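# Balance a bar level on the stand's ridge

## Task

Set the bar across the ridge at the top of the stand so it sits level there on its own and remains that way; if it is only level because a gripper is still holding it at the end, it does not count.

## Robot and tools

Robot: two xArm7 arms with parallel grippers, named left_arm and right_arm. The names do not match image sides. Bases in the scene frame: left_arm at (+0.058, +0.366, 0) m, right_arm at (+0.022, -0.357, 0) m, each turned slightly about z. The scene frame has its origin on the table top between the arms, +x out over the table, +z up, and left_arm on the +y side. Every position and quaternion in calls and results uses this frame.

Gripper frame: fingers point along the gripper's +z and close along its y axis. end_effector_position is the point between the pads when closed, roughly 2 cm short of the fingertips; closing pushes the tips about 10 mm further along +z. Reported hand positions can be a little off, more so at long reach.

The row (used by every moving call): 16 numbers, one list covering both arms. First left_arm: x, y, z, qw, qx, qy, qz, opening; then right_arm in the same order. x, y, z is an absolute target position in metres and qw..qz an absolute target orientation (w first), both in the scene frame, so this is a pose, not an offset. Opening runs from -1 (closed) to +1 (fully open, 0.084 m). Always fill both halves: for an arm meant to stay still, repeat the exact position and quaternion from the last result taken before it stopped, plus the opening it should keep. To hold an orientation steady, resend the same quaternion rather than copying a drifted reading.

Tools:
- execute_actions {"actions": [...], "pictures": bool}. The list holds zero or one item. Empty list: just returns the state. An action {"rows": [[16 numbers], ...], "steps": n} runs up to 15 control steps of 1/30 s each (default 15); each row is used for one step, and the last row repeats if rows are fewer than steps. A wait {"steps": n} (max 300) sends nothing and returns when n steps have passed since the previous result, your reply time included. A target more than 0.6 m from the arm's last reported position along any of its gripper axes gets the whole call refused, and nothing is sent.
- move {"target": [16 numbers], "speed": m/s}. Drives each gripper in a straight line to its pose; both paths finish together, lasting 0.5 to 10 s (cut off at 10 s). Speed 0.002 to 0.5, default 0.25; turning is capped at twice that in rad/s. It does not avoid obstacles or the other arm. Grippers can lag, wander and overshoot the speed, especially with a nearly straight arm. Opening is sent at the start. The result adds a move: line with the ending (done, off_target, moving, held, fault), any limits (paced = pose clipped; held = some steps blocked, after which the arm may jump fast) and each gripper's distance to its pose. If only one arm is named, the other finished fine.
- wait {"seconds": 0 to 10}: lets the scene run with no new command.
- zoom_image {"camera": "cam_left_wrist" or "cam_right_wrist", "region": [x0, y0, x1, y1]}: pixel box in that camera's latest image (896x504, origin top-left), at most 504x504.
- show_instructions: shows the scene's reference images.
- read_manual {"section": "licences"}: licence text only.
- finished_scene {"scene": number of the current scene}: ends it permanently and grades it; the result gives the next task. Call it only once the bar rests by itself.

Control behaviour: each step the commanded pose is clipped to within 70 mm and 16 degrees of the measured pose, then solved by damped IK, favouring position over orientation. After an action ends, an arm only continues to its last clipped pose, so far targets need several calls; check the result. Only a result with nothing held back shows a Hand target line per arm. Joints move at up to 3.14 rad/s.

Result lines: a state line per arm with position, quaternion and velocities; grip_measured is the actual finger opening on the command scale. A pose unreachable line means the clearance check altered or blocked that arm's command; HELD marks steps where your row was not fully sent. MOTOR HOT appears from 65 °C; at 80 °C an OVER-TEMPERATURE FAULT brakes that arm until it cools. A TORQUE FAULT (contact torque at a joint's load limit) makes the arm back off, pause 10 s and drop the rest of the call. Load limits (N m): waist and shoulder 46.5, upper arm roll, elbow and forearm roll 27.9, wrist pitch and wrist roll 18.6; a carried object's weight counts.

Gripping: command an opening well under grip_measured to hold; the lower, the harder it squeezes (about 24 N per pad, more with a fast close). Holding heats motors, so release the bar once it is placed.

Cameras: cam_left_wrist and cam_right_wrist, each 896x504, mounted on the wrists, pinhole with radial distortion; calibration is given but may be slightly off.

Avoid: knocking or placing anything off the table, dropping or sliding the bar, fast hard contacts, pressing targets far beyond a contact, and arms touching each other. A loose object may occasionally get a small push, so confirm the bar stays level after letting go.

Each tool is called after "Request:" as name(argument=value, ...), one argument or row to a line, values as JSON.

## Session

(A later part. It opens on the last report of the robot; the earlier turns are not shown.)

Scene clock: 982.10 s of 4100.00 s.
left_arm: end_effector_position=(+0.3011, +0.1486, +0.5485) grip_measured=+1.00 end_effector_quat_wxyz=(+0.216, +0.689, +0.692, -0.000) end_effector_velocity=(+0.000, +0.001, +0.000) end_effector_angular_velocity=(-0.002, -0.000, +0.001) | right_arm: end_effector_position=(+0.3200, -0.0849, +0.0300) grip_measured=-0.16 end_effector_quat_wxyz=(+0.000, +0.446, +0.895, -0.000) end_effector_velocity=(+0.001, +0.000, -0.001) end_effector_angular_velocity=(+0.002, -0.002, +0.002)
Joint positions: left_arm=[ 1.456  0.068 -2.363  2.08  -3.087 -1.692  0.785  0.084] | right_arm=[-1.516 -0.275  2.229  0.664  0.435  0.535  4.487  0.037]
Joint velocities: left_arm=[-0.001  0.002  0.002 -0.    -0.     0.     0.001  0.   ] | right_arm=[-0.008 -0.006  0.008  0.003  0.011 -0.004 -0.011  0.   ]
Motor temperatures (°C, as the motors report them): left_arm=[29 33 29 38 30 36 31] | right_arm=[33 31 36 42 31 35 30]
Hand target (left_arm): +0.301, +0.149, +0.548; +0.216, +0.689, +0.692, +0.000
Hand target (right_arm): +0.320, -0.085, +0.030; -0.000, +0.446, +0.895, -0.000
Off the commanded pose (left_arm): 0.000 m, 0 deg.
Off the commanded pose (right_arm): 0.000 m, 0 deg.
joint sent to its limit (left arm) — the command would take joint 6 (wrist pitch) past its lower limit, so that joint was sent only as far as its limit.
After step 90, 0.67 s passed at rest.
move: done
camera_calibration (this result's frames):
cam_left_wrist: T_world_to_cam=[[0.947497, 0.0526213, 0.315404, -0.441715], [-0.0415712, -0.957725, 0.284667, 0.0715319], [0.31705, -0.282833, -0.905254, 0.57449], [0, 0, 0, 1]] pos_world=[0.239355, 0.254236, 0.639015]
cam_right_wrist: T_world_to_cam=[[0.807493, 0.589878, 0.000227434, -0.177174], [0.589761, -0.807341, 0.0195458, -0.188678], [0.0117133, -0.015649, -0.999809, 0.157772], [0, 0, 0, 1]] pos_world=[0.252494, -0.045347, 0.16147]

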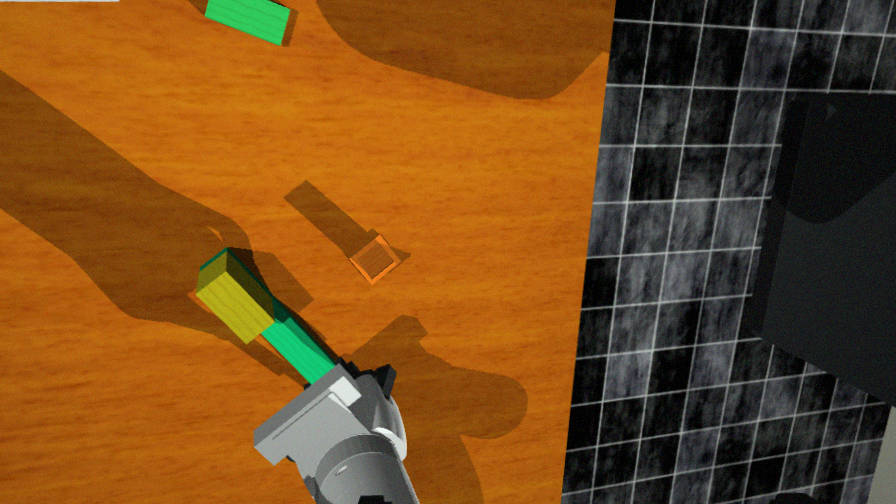

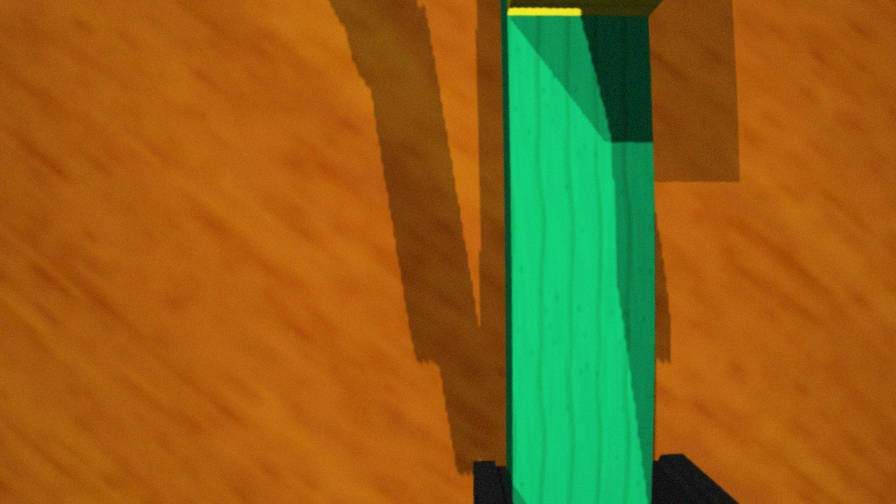

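Request:
move(
  target=[0.3011,0.1486,0.5485,0.216,0.689,0.692,0,1,0.29,-0.045,0.028,0,0.446,0.895,0,-0.15],
  speed=0.03,
)

Request:
execute_actions(
  actions=[
    {"rows":[[0.3011,0.1486,0.5485,0.216,0.689,0.692,0,1,0.29,-0.045,0.028,0,0.446,0.895,0,-0.8]],"steps":15},
  ],
)

Scene clock: 987.87 s of 4100.00 s.
left_arm: end_effector_position=(+0.3011, +0.1486, +0.5485) grip_measured=+1.00 end_effector_quat_wxyz=(+0.216, +0.689, +0.692, +0.000) end_effector_velocity=(-0.000, -0.000, -0.000) end_effector_angular_velocity=(+0.002, +0.000, -0.000) | right_arm: end_effector_position=(+0.2901, -0.0449, +0.0280) grip_measured=-0.16 end_effector_quat_wxyz=(-0.000, +0.446, +0.895, +0.000) end_effector_velocity=(+0.000, +0.001, +0.000) end_effector_angular_velocity=(+0.000, -0.001, -0.002)
Joint positions: left_arm=[ 1.456  0.068 -2.363  2.08  -3.087 -1.692  0.785  0.084] | right_arm=[-1.441 -0.3    2.272  0.694  0.453  0.542  4.595  0.037]
Joint velocities: left_arm=[-0.    -0.001  0.     0.    -0.    -0.001  0.    -0.   ] | right_arm=[ 0.002 -0.001 -0.001  0.001  0.001 -0.     0.002  0.   ]
Motor temperatures (°C, as the motors report them): left_arm=[29 33 29 38 30 36 31] | right_arm=[33 31 36 42 31 35 30]
Hand target (left_arm): +0.301, +0.149, +0.548; +0.216, +0.689, +0.692, +0.000
Hand target (right_arm): +0.290, -0.045, +0.028; -0.000, +0.446, +0.895, +0.000
Off the commanded pose (left_arm): 0.000 m, 0 deg.
Off the commanded pose (right_arm): 0.000 m, 0 deg.
joint sent to its limit (left arm) — the command would take joint 6 (wrist pitch) past its lower limit, so that joint was sent only as far as its limit.
After step 90, 0.80 s passed at rest.
move: done
camera_calibration (this result's frames):
cam_left_wrist: T_world_to_cam=[[0.947497, 0.0526213, 0.315404, -0.441715], [-0.0415711, -0.957725, 0.284667, 0.0715319], [0.31705, -0.282833, -0.905254, 0.57449], [0, 0, 0, 1]] pos_world=[0.239355, 0.254236, 0.639015]
cam_right_wrist: T_world_to_cam=[[0.80772, 0.589566, 0.000174998, -0.176688], [0.589455, -0.807575, 0.0191054, -0.138691], [0.0114052, -0.0153287, -0.999817, 0.156838], [0, 0, 0, 1]] pos_world=[0.222678, -0.0054306, 0.15949]

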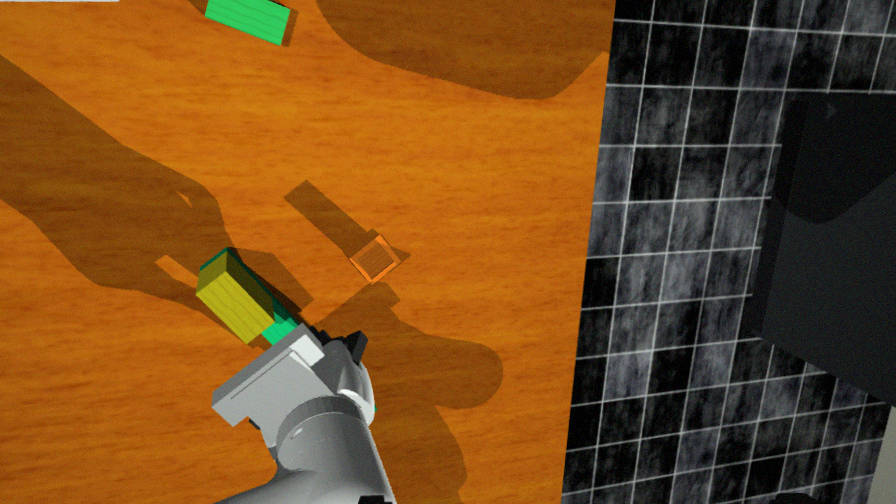

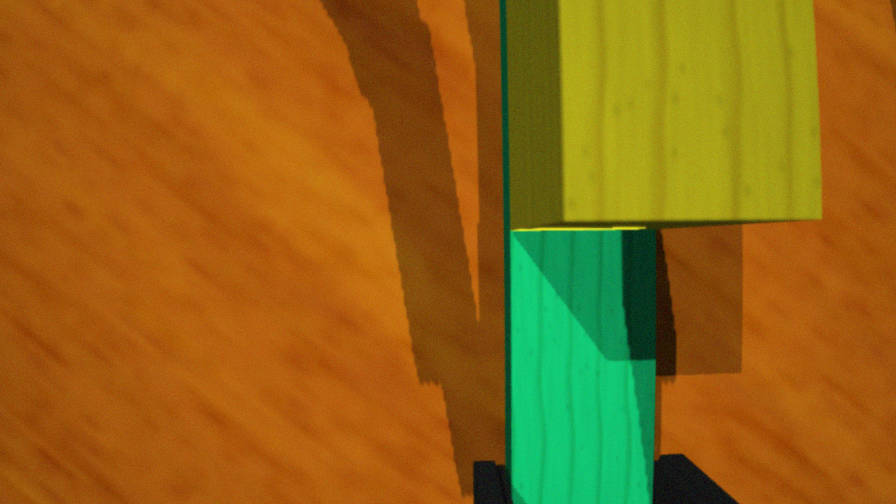

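Scene clock: 988.37 s of 4100.00 s.
left_arm: end_effector_position=(+0.3011, +0.1486, +0.5485) grip_measured=+1.00 end_effector_quat_wxyz=(+0.216, +0.689, +0.692, +0.000) end_effector_velocity=(+0.000, +0.001, +0.000) end_effector_angular_velocity=(-0.000, +0.000, +0.002) | right_arm: end_effector_position=(+0.2900, -0.0450, +0.0280) grip_measured=-0.26 end_effector_quat_wxyz=(+0.000, +0.446, +0.895, +0.000) end_effector_velocity=(+0.000, +0.000, -0.000) end_effector_angular_velocity=(+0.000, -0.001, +0.000)
Joint positions: left_arm=[ 1.456  0.068 -2.363  2.08  -3.087 -1.692  0.785  0.084] | right_arm=[-1.44  -0.3    2.272  0.693  0.453  0.542  4.596  0.033]
Joint velocities: left_arm=[ 0.     0.001  0.001  0.     0.    -0.001 -0.     0.   ] | right_arm=[-0.002 -0.     0.001 -0.    -0.    -0.002 -0.    -0.   ]
Motor temperatures (°C, as the motors report them): left_arm=[29 33 29 38 30 36 31] | right_arm=[33 31 36 42 31 35 30]
Hand target (left_arm): +0.301, +0.149, +0.548; +0.216, +0.689, +0.692, +0.000
Hand target (right_arm): +0.290, -0.045, +0.028; -0.000, +0.446, +0.895, +0.000
Off the commanded pose (left_arm): 0.000 m, 0 deg.
Off the commanded pose (right_arm): 0.000 m, 0 deg.
joint sent to its limit (left arm) — the command would take joint 6 (wrist pitch) past its lower limit, so that joint was sent only as far as its limit.
Steps of this call (steps 1 to 15: all 15 steps of this action). Readings (end_effector_position):
1: left_arm (+0.3011, +0.1486, +0.5485) | right_arm (+0.2901, -0.0449, +0.0280)
2: left_arm (+0.3011, +0.1486, +0.5485) | right_arm (+0.2901, -0.0448, +0.0281)
4: left_arm (+0.3011, +0.1486, +0.5485) | right_arm (+0.2901, -0.0449, +0.0280)
8: left_arm (+0.3011, +0.1486, +0.5485) | right_arm (+0.2901, -0.0450, +0.0280)
15: the state above
camera_calibration (this result's frames):
cam_left_wrist: T_world_to_cam=[[0.947497, 0.0526211, 0.315404, -0.441715], [-0.0415713, -0.957725, 0.284667, 0.071532], [0.31705, -0.282833, -0.905254, 0.57449], [0, 0, 0, 1]] pos_world=[0.239355, 0.254236, 0.639015]
cam_right_wrist: T_world_to_cam=[[0.80769, 0.589607, 0.000388481, -0.176632], [0.58949, -0.807542, 0.019436, -0.138716], [0.0117733, -0.0154692, -0.999811, 0.15675], [0, 0, 0, 1]] pos_world=[0.22259, -0.00545045, 0.159485]

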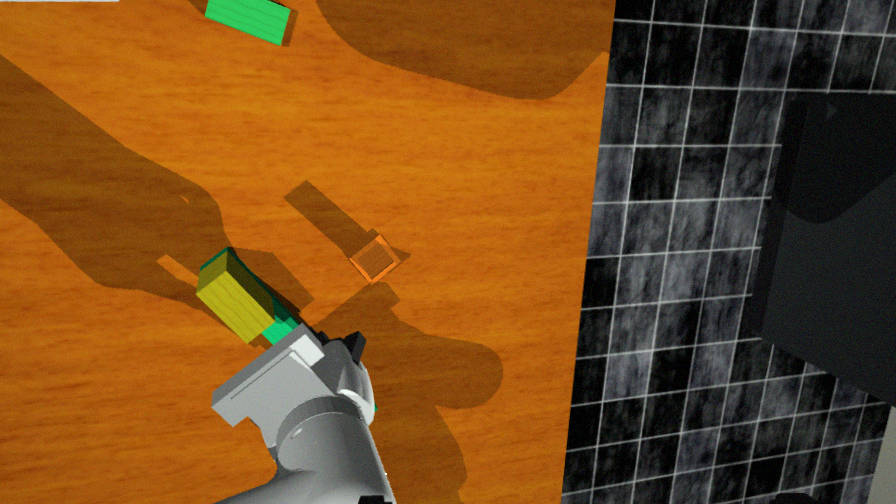

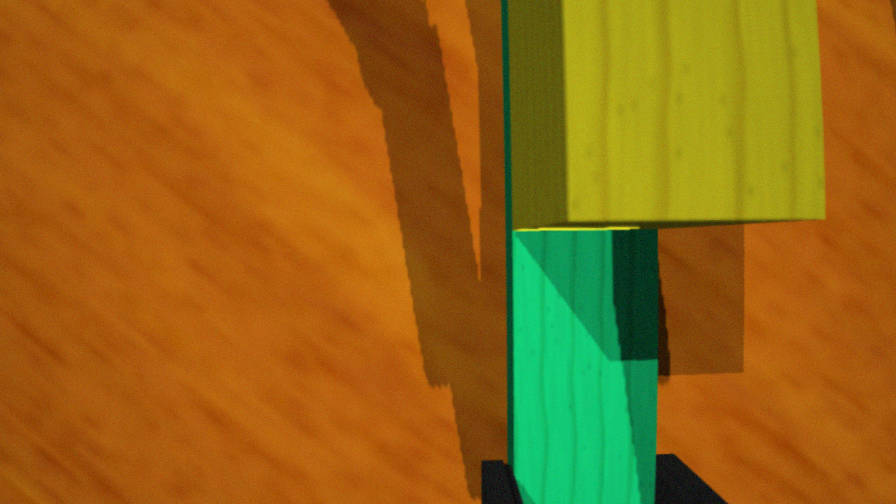

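Request:
move(
  target=[0.3011,0.1486,0.5485,0.216,0.689,0.692,0,1,0.29,-0.045,0.1,0,0.446,0.895,0,-0.8],
  speed=0.08,
)

Request:
move(
  target=[0.3011,0.1486,0.5485,0.216,0.689,0.692,0,1,0.4155,0.001,0.09,0,0.446,0.895,0,-0.8],
  speed=0.08,
)

Scene clock: 999.30 s of 4100.00 s.
left_arm: end_effector_position=(+0.3011, +0.1486, +0.5485) grip_measured=+1.00 end_effector_quat_wxyz=(+0.216, +0.689, +0.692, +0.000) end_effector_velocity=(+0.000, +0.000, +0.000) end_effector_angular_velocity=(-0.001, +0.000, +0.001) | right_arm: end_effector_position=(+0.2900, -0.0453, +0.0999) grip_measured=-0.26 end_effector_quat_wxyz=(-0.000, +0.446, +0.895, -0.000) end_effector_velocity=(+0.001, -0.000, +0.002) end_effector_angular_velocity=(+0.001, -0.005, -0.004)
Joint positions: left_arm=[ 1.456  0.068 -2.363  2.08  -3.087 -1.692  0.785  0.084] | right_arm=[-1.308  0.001  2.098  0.712 -0.001  0.713  4.927  0.033]
Joint velocities: left_arm=[-0.001  0.001  0.001 -0.     0.    -0.    -0.    -0.   ] | right_arm=[-0.002  0.011 -0.    -0.001 -0.019 -0.     0.016  0.   ]
Motor temperatures (°C, as the motors report them): left_arm=[29 33 29 38 30 36 31] | right_arm=[33 31 36 41 31 35 30]
Hand target (left_arm): +0.301, +0.149, +0.548; +0.216, +0.689, +0.692, +0.000
Hand target (right_arm): +0.290, -0.045, +0.100; +0.000, +0.446, +0.895, +0.000
Off the commanded pose (left_arm): 0.000 m, 0 deg.
Off the commanded pose (right_arm): 0.000 m, 0 deg.
joint sent to its limit (left arm) — the command would take joint 6 (wrist pitch) past its lower limit, so that joint was sent only as far as its limit.
After step 90, 6.60 s passed at rest.
move: done
camera_calibration (this result's frames):
cam_left_wrist: T_world_to_cam=[[0.947497, 0.0526212, 0.315404, -0.441715], [-0.0415711, -0.957725, 0.284667, 0.071532], [0.31705, -0.282833, -0.905254, 0.57449], [0, 0, 0, 1]] pos_world=[0.239355, 0.254236, 0.639016]
cam_right_wrist: T_world_to_cam=[[0.807907, 0.589309, -0.000396678, -0.176402], [0.589202, -0.807748, 0.0195963, -0.140321], [0.0112278, -0.0160657, -0.999808, 0.22875], [0, 0, 0, 1]] pos_world=[0.222626, -0.00571313, 0.231385]

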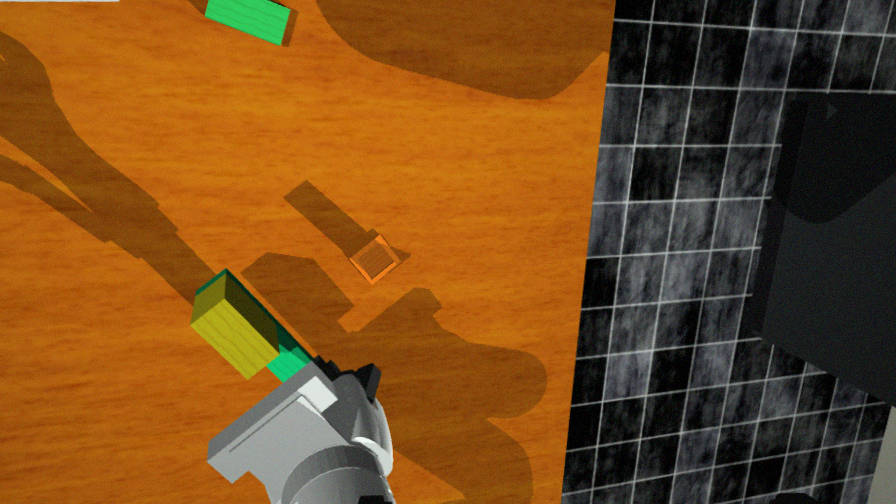

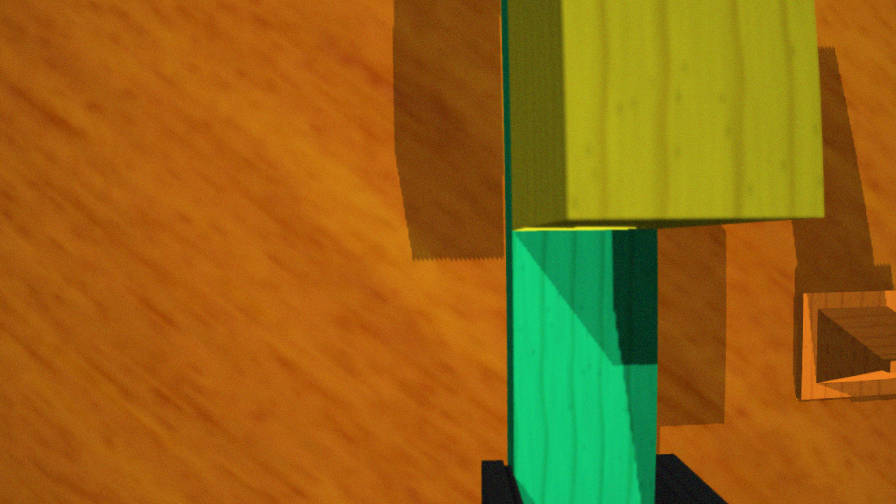

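Scene clock: 1001.40 s of 4100.00 s.
left_arm: end_effector_position=(+0.3011, +0.1486, +0.5485) grip_measured=+1.00 end_effector_quat_wxyz=(+0.216, +0.689, +0.692, -0.000) end_effector_velocity=(-0.000, -0.001, +0.000) end_effector_angular_velocity=(-0.000, -0.000, -0.002) | right_arm: end_effector_position=(+0.4151, +0.0008, +0.0899) grip_measured=-0.26 end_effector_quat_wxyz=(+0.000, +0.445, +0.895, -0.000) end_effector_velocity=(+0.001, +0.001, +0.001) end_effector_angular_velocity=(+0.002, +0.002, +0.000)
Joint positions: left_arm=[ 1.456  0.068 -2.363  2.08  -3.087 -1.692  0.785  0.084] | right_arm=[-1.699 -0.534  2.281  1.199  0.515  0.899  4.453  0.033]
Joint velocities: left_arm=[ 0.    -0.    -0.002  0.    -0.     0.    -0.001 -0.   ] | right_arm=[-0.005 -0.002  0.002  0.007  0.003  0.004 -0.002  0.   ]
Motor temperatures (°C, as the motors report them): left_arm=[29 33 29 38 30 36 31] | right_arm=[33 31 36 41 31 35 30]
Hand target (left_arm): +0.301, +0.149, +0.548; +0.216, +0.689, +0.692, +0.000
Hand target (right_arm): +0.415, +0.001, +0.090; +0.000, +0.445, +0.895, -0.000
Off the commanded pose (left_arm): 0.000 m, 0 deg.
Off the commanded pose (right_arm): 0.000 m, 0 deg.
joint sent to its limit (left arm) — the command would take joint 6 (wrist pitch) past its lower limit, so that joint was sent only as far as its limit.
move: done
camera_calibration (this result's frames):
cam_left_wrist: T_world_to_cam=[[0.947497, 0.0526211, 0.315404, -0.441715], [-0.0415712, -0.957725, 0.284667, 0.0715319], [0.317049, -0.282833, -0.905254, 0.57449], [0, 0, 0, 1]] pos_world=[0.239355, 0.254236, 0.639016]
cam_right_wrist: T_world_to_cam=[[0.806767, 0.59087, 0.000133595, -0.304252], [0.590753, -0.806611, 0.01974, -0.177286], [0.0117715, -0.0158467, -0.999805, 0.217864], [0, 0, 0, 1]] pos_world=[0.347628, 0.0402249, 0.221362]

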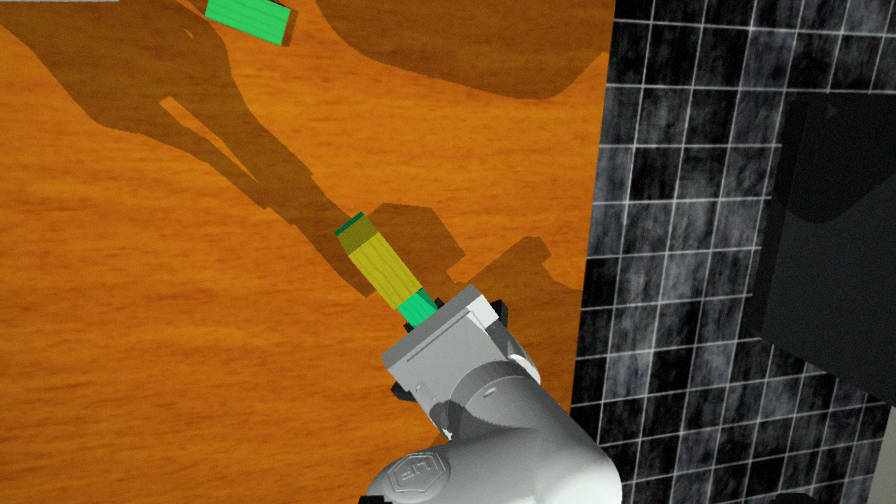

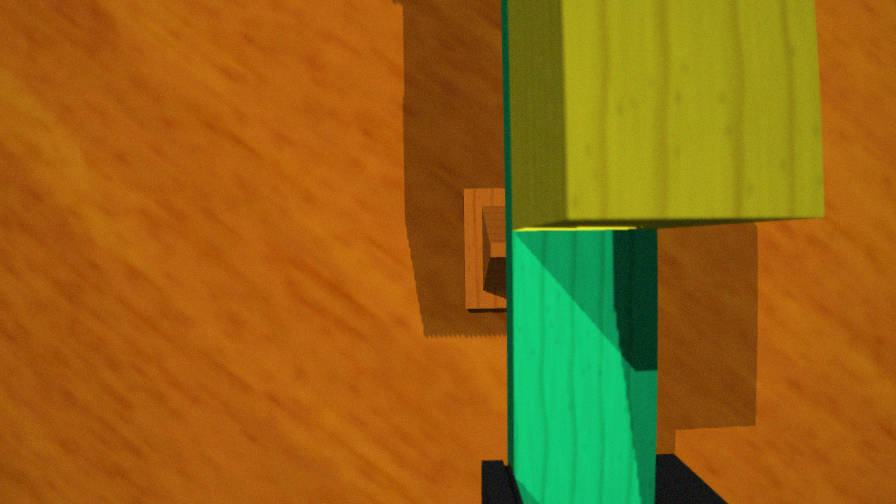

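Request:
move(
  target=[0.3011,0.1486,0.5485,0.216,0.689,0.692,0,1,0.4155,0.001,0.079,0,0.446,0.895,0,-0.8],
  speed=0.02,
)

Request:
move(
  target=[0.3011,0.1486,0.5485,0.216,0.689,0.692,0,1,0.4155,0.001,0.0735,0,0.446,0.895,0,-0.8],
  speed=0.004,
)

Request:
execute_actions(
  actions=[
    {"rows":[[0.3011,0.1486,0.5485,0.216,0.689,0.692,0,1,0.4155,0.001,0.0735,0,0.446,0.895,0,-0.1]],"steps":15},
  ],
)

Scene clock: 1007.13 s of 4100.00 s.
left_arm: end_effector_position=(+0.3011, +0.1486, +0.5485) grip_measured=+1.00 end_effector_quat_wxyz=(+0.216, +0.689, +0.692, -0.000) end_effector_velocity=(-0.000, -0.000, -0.000) end_effector_angular_velocity=(+0.001, +0.000, -0.001) | right_arm: end_effector_position=(+0.4155, +0.0010, +0.0791) grip_measured=-0.26 end_effector_quat_wxyz=(-0.000, +0.446, +0.895, -0.000) end_effector_velocity=(+0.001, +0.001, -0.000) end_effector_angular_velocity=(+0.004, -0.003, -0.000)
Joint positions: left_arm=[ 1.456  0.068 -2.363  2.08  -3.087 -1.692  0.785  0.084] | right_arm=[-1.712 -0.555  2.298  1.195  0.536  0.88   4.441  0.033]
Joint velocities: left_arm=[-0.    -0.001 -0.001  0.    -0.    -0.     0.    -0.   ] | right_arm=[-0.003 -0.002  0.002  0.001  0.004 -0.005 -0.002  0.   ]
Motor temperatures (°C, as the motors report them): left_arm=[29 33 29 38 30 36 31] | right_arm=[33 31 36 42 31 35 30]
Hand target (left_arm): +0.301, +0.149, +0.548; +0.216, +0.689, +0.692, +0.000
Hand target (right_arm): +0.416, +0.001, +0.079; -0.000, +0.446, +0.895, -0.000
Off the commanded pose (left_arm): 0.000 m, 0 deg.
Off the commanded pose (right_arm): 0.000 m, 0 deg.
joint sent to its limit (left arm) — the command would take joint 6 (wrist pitch) past its lower limit, so that joint was sent only as far as its limit.
After step 90, 1.93 s passed at rest.
move: done
camera_calibration (this result's frames):
cam_left_wrist: T_world_to_cam=[[0.947497, 0.0526207, 0.315404, -0.441715], [-0.0415716, -0.957725, 0.284667, 0.071532], [0.317049, -0.282833, -0.905254, 0.57449], [0, 0, 0, 1]] pos_world=[0.239355, 0.254236, 0.639016]
cam_right_wrist: T_world_to_cam=[[0.80763, 0.589689, 0.000235678, -0.305058], [0.589574, -0.80748, 0.0194785, -0.176564], [0.0116766, -0.0155925, -0.99981, 0.207086], [0, 0, 0, 1]] pos_world=[0.348054, 0.0405469, 0.210558]

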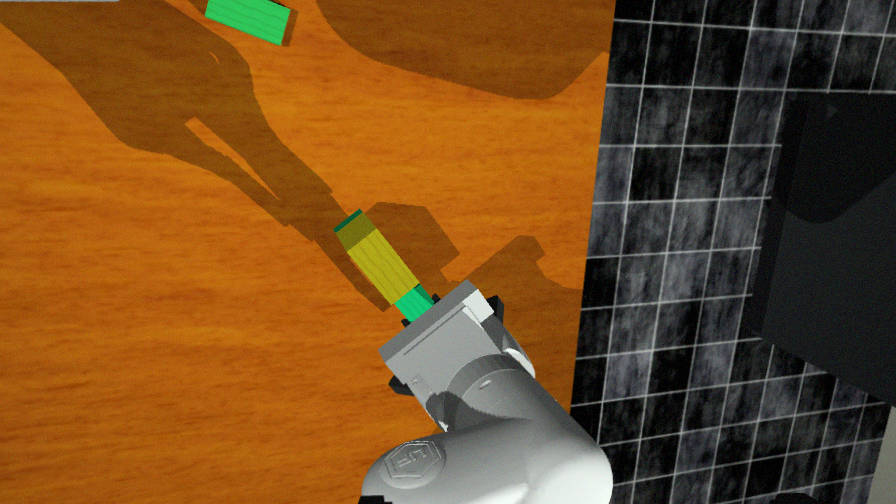

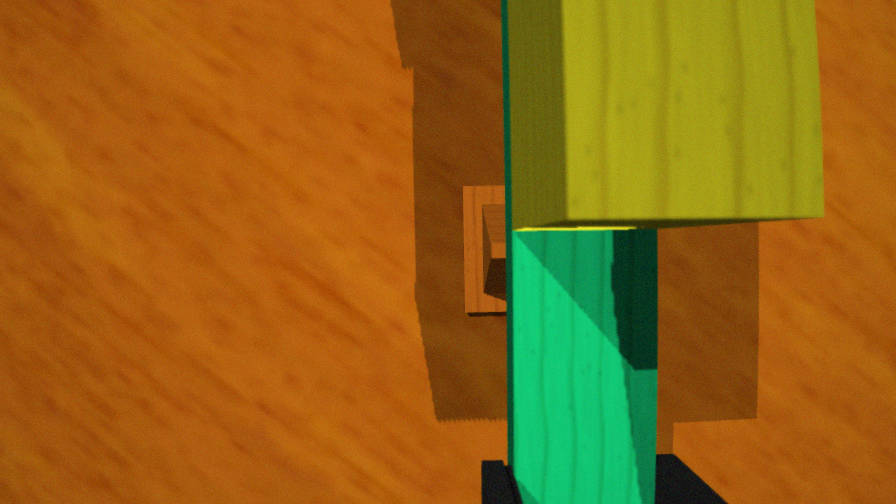

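Scene clock: 1008.77 s of 4100.00 s.
left_arm: end_effector_position=(+0.3011, +0.1486, +0.5485) grip_measured=+1.00 end_effector_quat_wxyz=(+0.216, +0.689, +0.692, +0.000) end_effector_velocity=(+0.000, +0.000, +0.000) end_effector_angular_velocity=(-0.000, -0.000, +0.001) | right_arm: end_effector_position=(+0.4159, +0.0013, +0.0741) grip_measured=-0.26 end_effector_quat_wxyz=(+0.000, +0.446, +0.895, +0.001) end_effector_velocity=(-0.000, -0.000, -0.002) end_effector_angular_velocity=(-0.000, +0.001, -0.001)
Joint positions: left_arm=[ 1.456  0.068 -2.363  2.08  -3.087 -1.692  0.785  0.084] | right_arm=[-1.718 -0.565  2.306  1.194  0.547  0.869  4.434  0.033]
Joint velocities: left_arm=[ 0.001  0.     0.     0.    -0.     0.     0.001  0.   ] | right_arm=[-0.001 -0.003  0.001 -0.001  0.003 -0.002 -0.001  0.   ]
Motor temperatures (°C, as the motors report them): left_arm=[29 33 29 38 30 36 31] | right_arm=[33 31 37 42 31 35 30]
Hand target (left_arm): +0.301, +0.149, +0.548; +0.216, +0.689, +0.692, +0.000
Hand target (right_arm): +0.416, +0.001, +0.073; -0.000, +0.446, +0.895, -0.000
Off the commanded pose (left_arm): 0.000 m, 0 deg.
Off the commanded pose (right_arm): 0.001 m, 0 deg.
joint sent to its limit (left arm) — the command would take joint 6 (wrist pitch) past its lower limit, so that joint was sent only as far as its limit.
move: done
camera_calibration (this result's frames):
cam_left_wrist: T_world_to_cam=[[0.947497, 0.0526211, 0.315404, -0.441715], [-0.041571, -0.957725, 0.284667, 0.0715323], [0.31705, -0.282833, -0.905254, 0.57449], [0, 0, 0, 1]] pos_world=[0.239355, 0.254236, 0.639016]
cam_right_wrist: T_world_to_cam=[[0.807732, 0.589547, 0.00159812, -0.305657], [0.589417, -0.807605, 0.0190292, -0.176406], [0.0125093, -0.0144286, -0.999818, 0.201775], [0, 0, 0, 1]] pos_world=[0.348341, 0.0406442, 0.205583]

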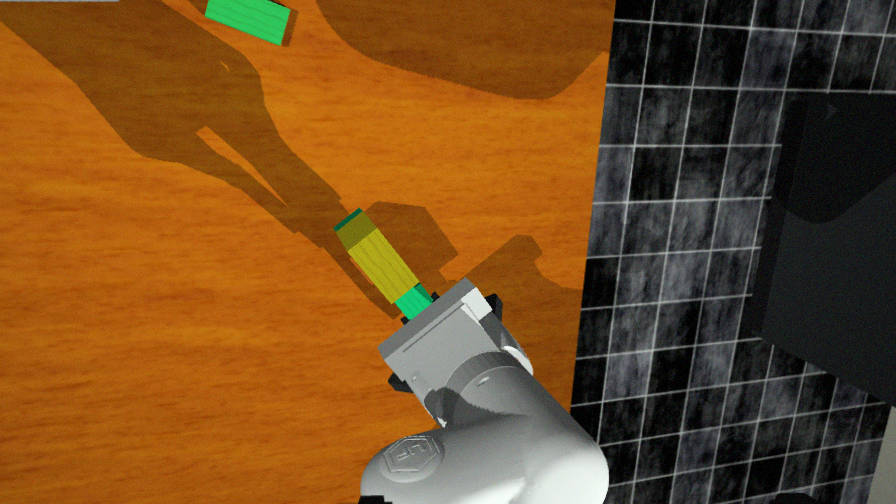

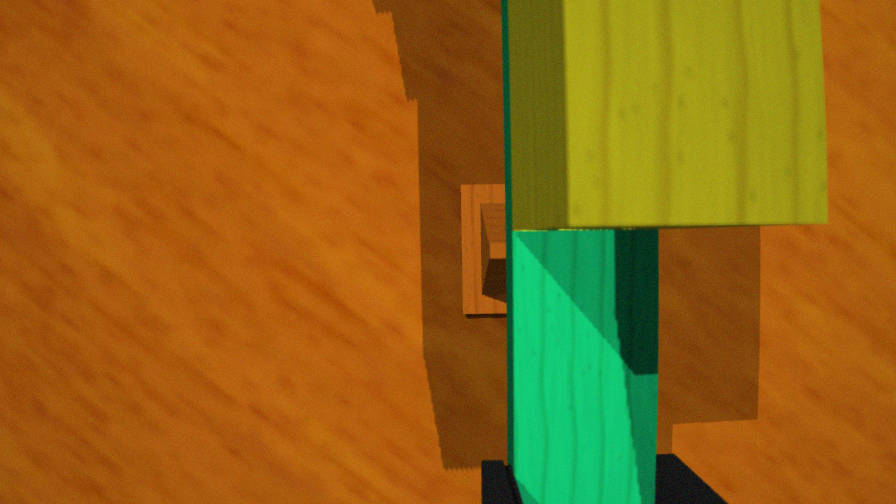

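Scene clock: 1009.27 s of 4100.00 s.
left_arm: end_effector_position=(+0.3011, +0.1486, +0.5485) grip_measured=+1.00 end_effector_quat_wxyz=(+0.216, +0.689, +0.692, +0.000) end_effector_velocity=(+0.001, +0.001, +0.000) end_effector_angular_velocity=(-0.001, +0.000, +0.003) | right_arm: end_effector_position=(+0.4155, +0.0009, +0.0734) grip_measured=-0.11 end_effector_quat_wxyz=(+0.000, +0.446, +0.895, -0.000) end_effector_velocity=(-0.000, +0.000, +0.000) end_effector_angular_velocity=(+0.001, +0.001, +0.000)
Joint positions: left_arm=[ 1.456  0.068 -2.363  2.08  -3.087 -1.692  0.785  0.084] | right_arm=[-1.718 -0.565  2.307  1.193  0.547  0.869  4.434  0.039]
Joint velocities: left_arm=[ 0.001  0.     0.002  0.    -0.     0.    -0.     0.   ] | right_arm=[-0.001  0.     0.001  0.001  0.001  0.001 -0.001  0.   ]
Motor temperatures (°C, as the motors report them): left_arm=[29 33 29 38 30 36 31] | right_arm=[33 31 37 42 31 35 30]
Hand target (left_arm): +0.301, +0.149, +0.548; +0.216, +0.689, +0.692, +0.000
Hand target (right_arm): +0.415, +0.001, +0.073; +0.000, +0.446, +0.895, +0.000
Off the commanded pose (left_arm): 0.000 m, 0 deg.
Off the commanded pose (right_arm): 0.000 m, 0 deg.
joint sent to its limit (left arm) — the command would take joint 6 (wrist pitch) past its lower limit, so that joint was sent only as far as its limit.
Steps of this call (steps 1 to 15: all 15 steps of this action). Readings (end_effector_position):
1: left_arm (+0.3011, +0.1486, +0.5485) | right_arm (+0.4159, +0.0012, +0.0741)
2: left_arm (+0.3011, +0.1486, +0.5485) | right_arm (+0.4159, +0.0012, +0.0740)
4: left_arm (+0.3011, +0.1486, +0.5485) | right_arm (+0.4158, +0.0011, +0.0738)
8: left_arm (+0.3011, +0.1486, +0.5485) | right_arm (+0.4149, +0.0007, +0.0726)
15: the state above
camera_calibration (this result's frames):
cam_left_wrist: T_world_to_cam=[[0.947498, 0.0526211, 0.315404, -0.441715], [-0.041571, -0.957725, 0.284667, 0.0715321], [0.317049, -0.282833, -0.905254, 0.574491], [0, 0, 0, 1]] pos_world=[0.239355, 0.254236, 0.639016]
cam_right_wrist: T_world_to_cam=[[0.80768, 0.589621, 0.0000566866, -0.30499], [0.589507, -0.807525, 0.0196037, -0.176485], [0.0116045, -0.0158001, -0.999808, 0.201403], [0, 0, 0, 1]] pos_world=[0.348036, 0.0404951, 0.204841]

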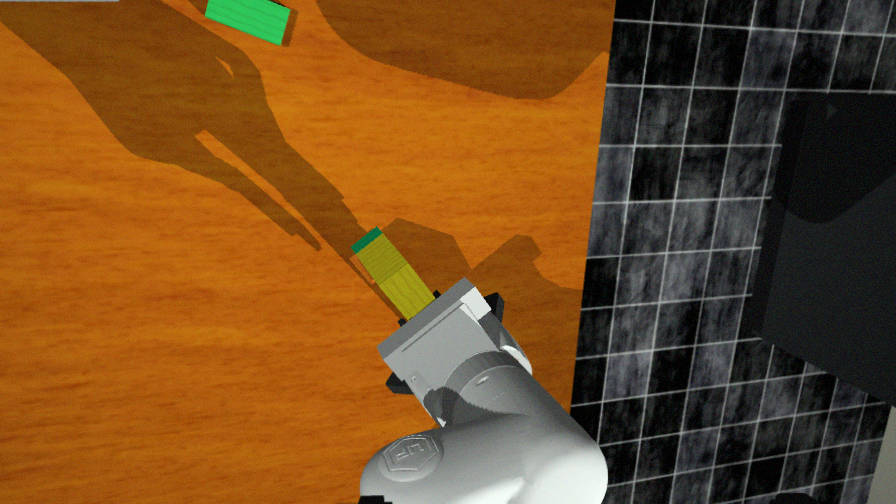

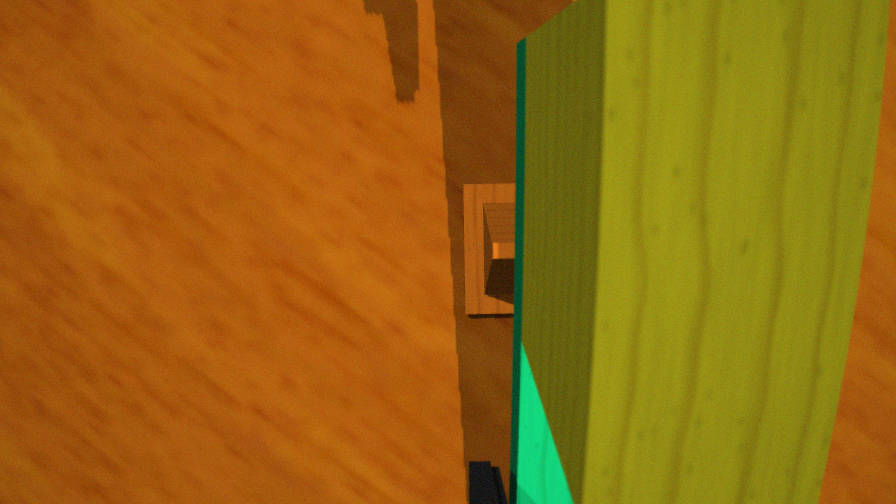

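Request:
move(
  target=[0.3011,0.1486,0.5485,0.216,0.689,0.692,0,1,0.4155,0.001,0.13,0,0.446,0.895,0,1],
  speed=0.05,
)

Scene clock: 1014.60 s of 4100.00 s.
left_arm: end_effector_position=(+0.3011, +0.1486, +0.5485) grip_measured=+1.00 end_effector_quat_wxyz=(+0.216, +0.689, +0.692, -0.000) end_effector_velocity=(-0.000, +0.000, +0.000) end_effector_angular_velocity=(+0.000, +0.001, -0.000) | right_arm: end_effector_position=(+0.4153, +0.0009, +0.1298) grip_measured=+1.00 end_effector_quat_wxyz=(-0.000, +0.446, +0.895, -0.000) end_effector_velocity=(-0.002, +0.001, +0.001) end_effector_angular_velocity=(-0.002, +0.002, +0.003)
Joint positions: left_arm=[ 1.456  0.068 -2.364  2.08  -3.087 -1.692  0.785  0.084] | right_arm=[-1.662 -0.467  2.229  1.231  0.444  0.98   4.499  0.084]
Joint velocities: left_arm=[ 0.     0.001 -0.    -0.     0.    -0.001  0.    -0.   ] | right_arm=[ 0.004  0.001 -0.001  0.001 -0.003  0.004  0.002  0.   ]
Motor temperatures (°C, as the motors report them): left_arm=[29 33 29 38 30 36 31] | right_arm=[33 31 37 42 31 35 30]
Hand target (left_arm): +0.301, +0.149, +0.548; +0.216, +0.689, +0.692, +0.000
Hand target (right_arm): +0.415, +0.001, +0.130; +0.000, +0.446, +0.895, +0.000
Off the commanded pose (left_arm): 0.000 m, 0 deg.
Off the commanded pose (right_arm): 0.000 m, 0 deg.
joint sent to its limit (left arm) — the command would take joint 6 (wrist pitch) past its lower limit, so that joint was sent only as far as its limit.
After step 90, 0.87 s passed at rest.
move: done
camera_calibration (this result's frames):
cam_left_wrist: T_world_to_cam=[[0.947498, 0.0526211, 0.315403, -0.441715], [-0.041571, -0.957725, 0.284667, 0.0715321], [0.317049, -0.282833, -0.905254, 0.574491], [0, 0, 0, 1]] pos_world=[0.239355, 0.254236, 0.639016]
cam_right_wrist: T_world_to_cam=[[0.807644, 0.589671, -0.0000668227, -0.304825], [0.589559, -0.807488, 0.0195978, -0.177586], [0.0115023, -0.0158674, -0.999808, 0.257842], [0, 0, 0, 1]] pos_world=[0.347922, 0.040439, 0.261253]

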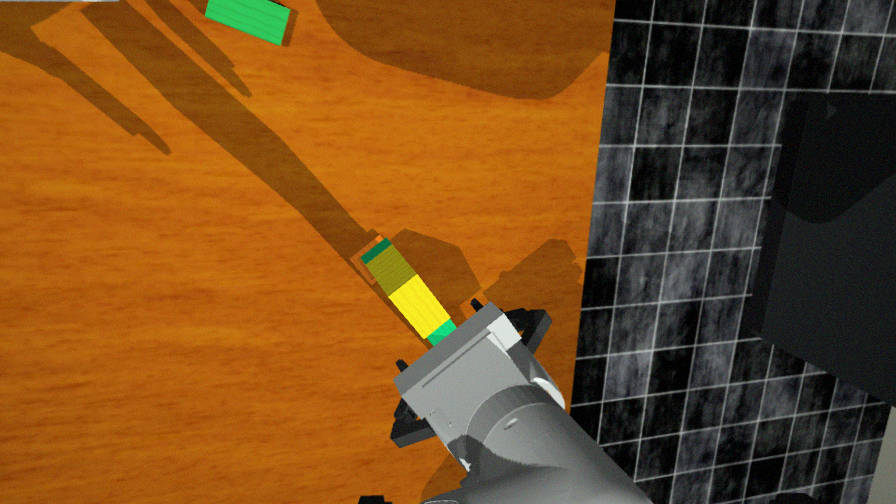

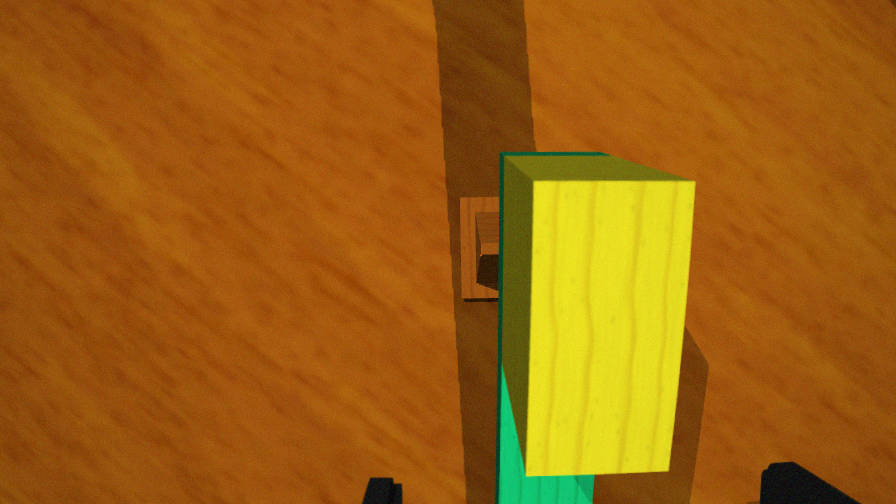

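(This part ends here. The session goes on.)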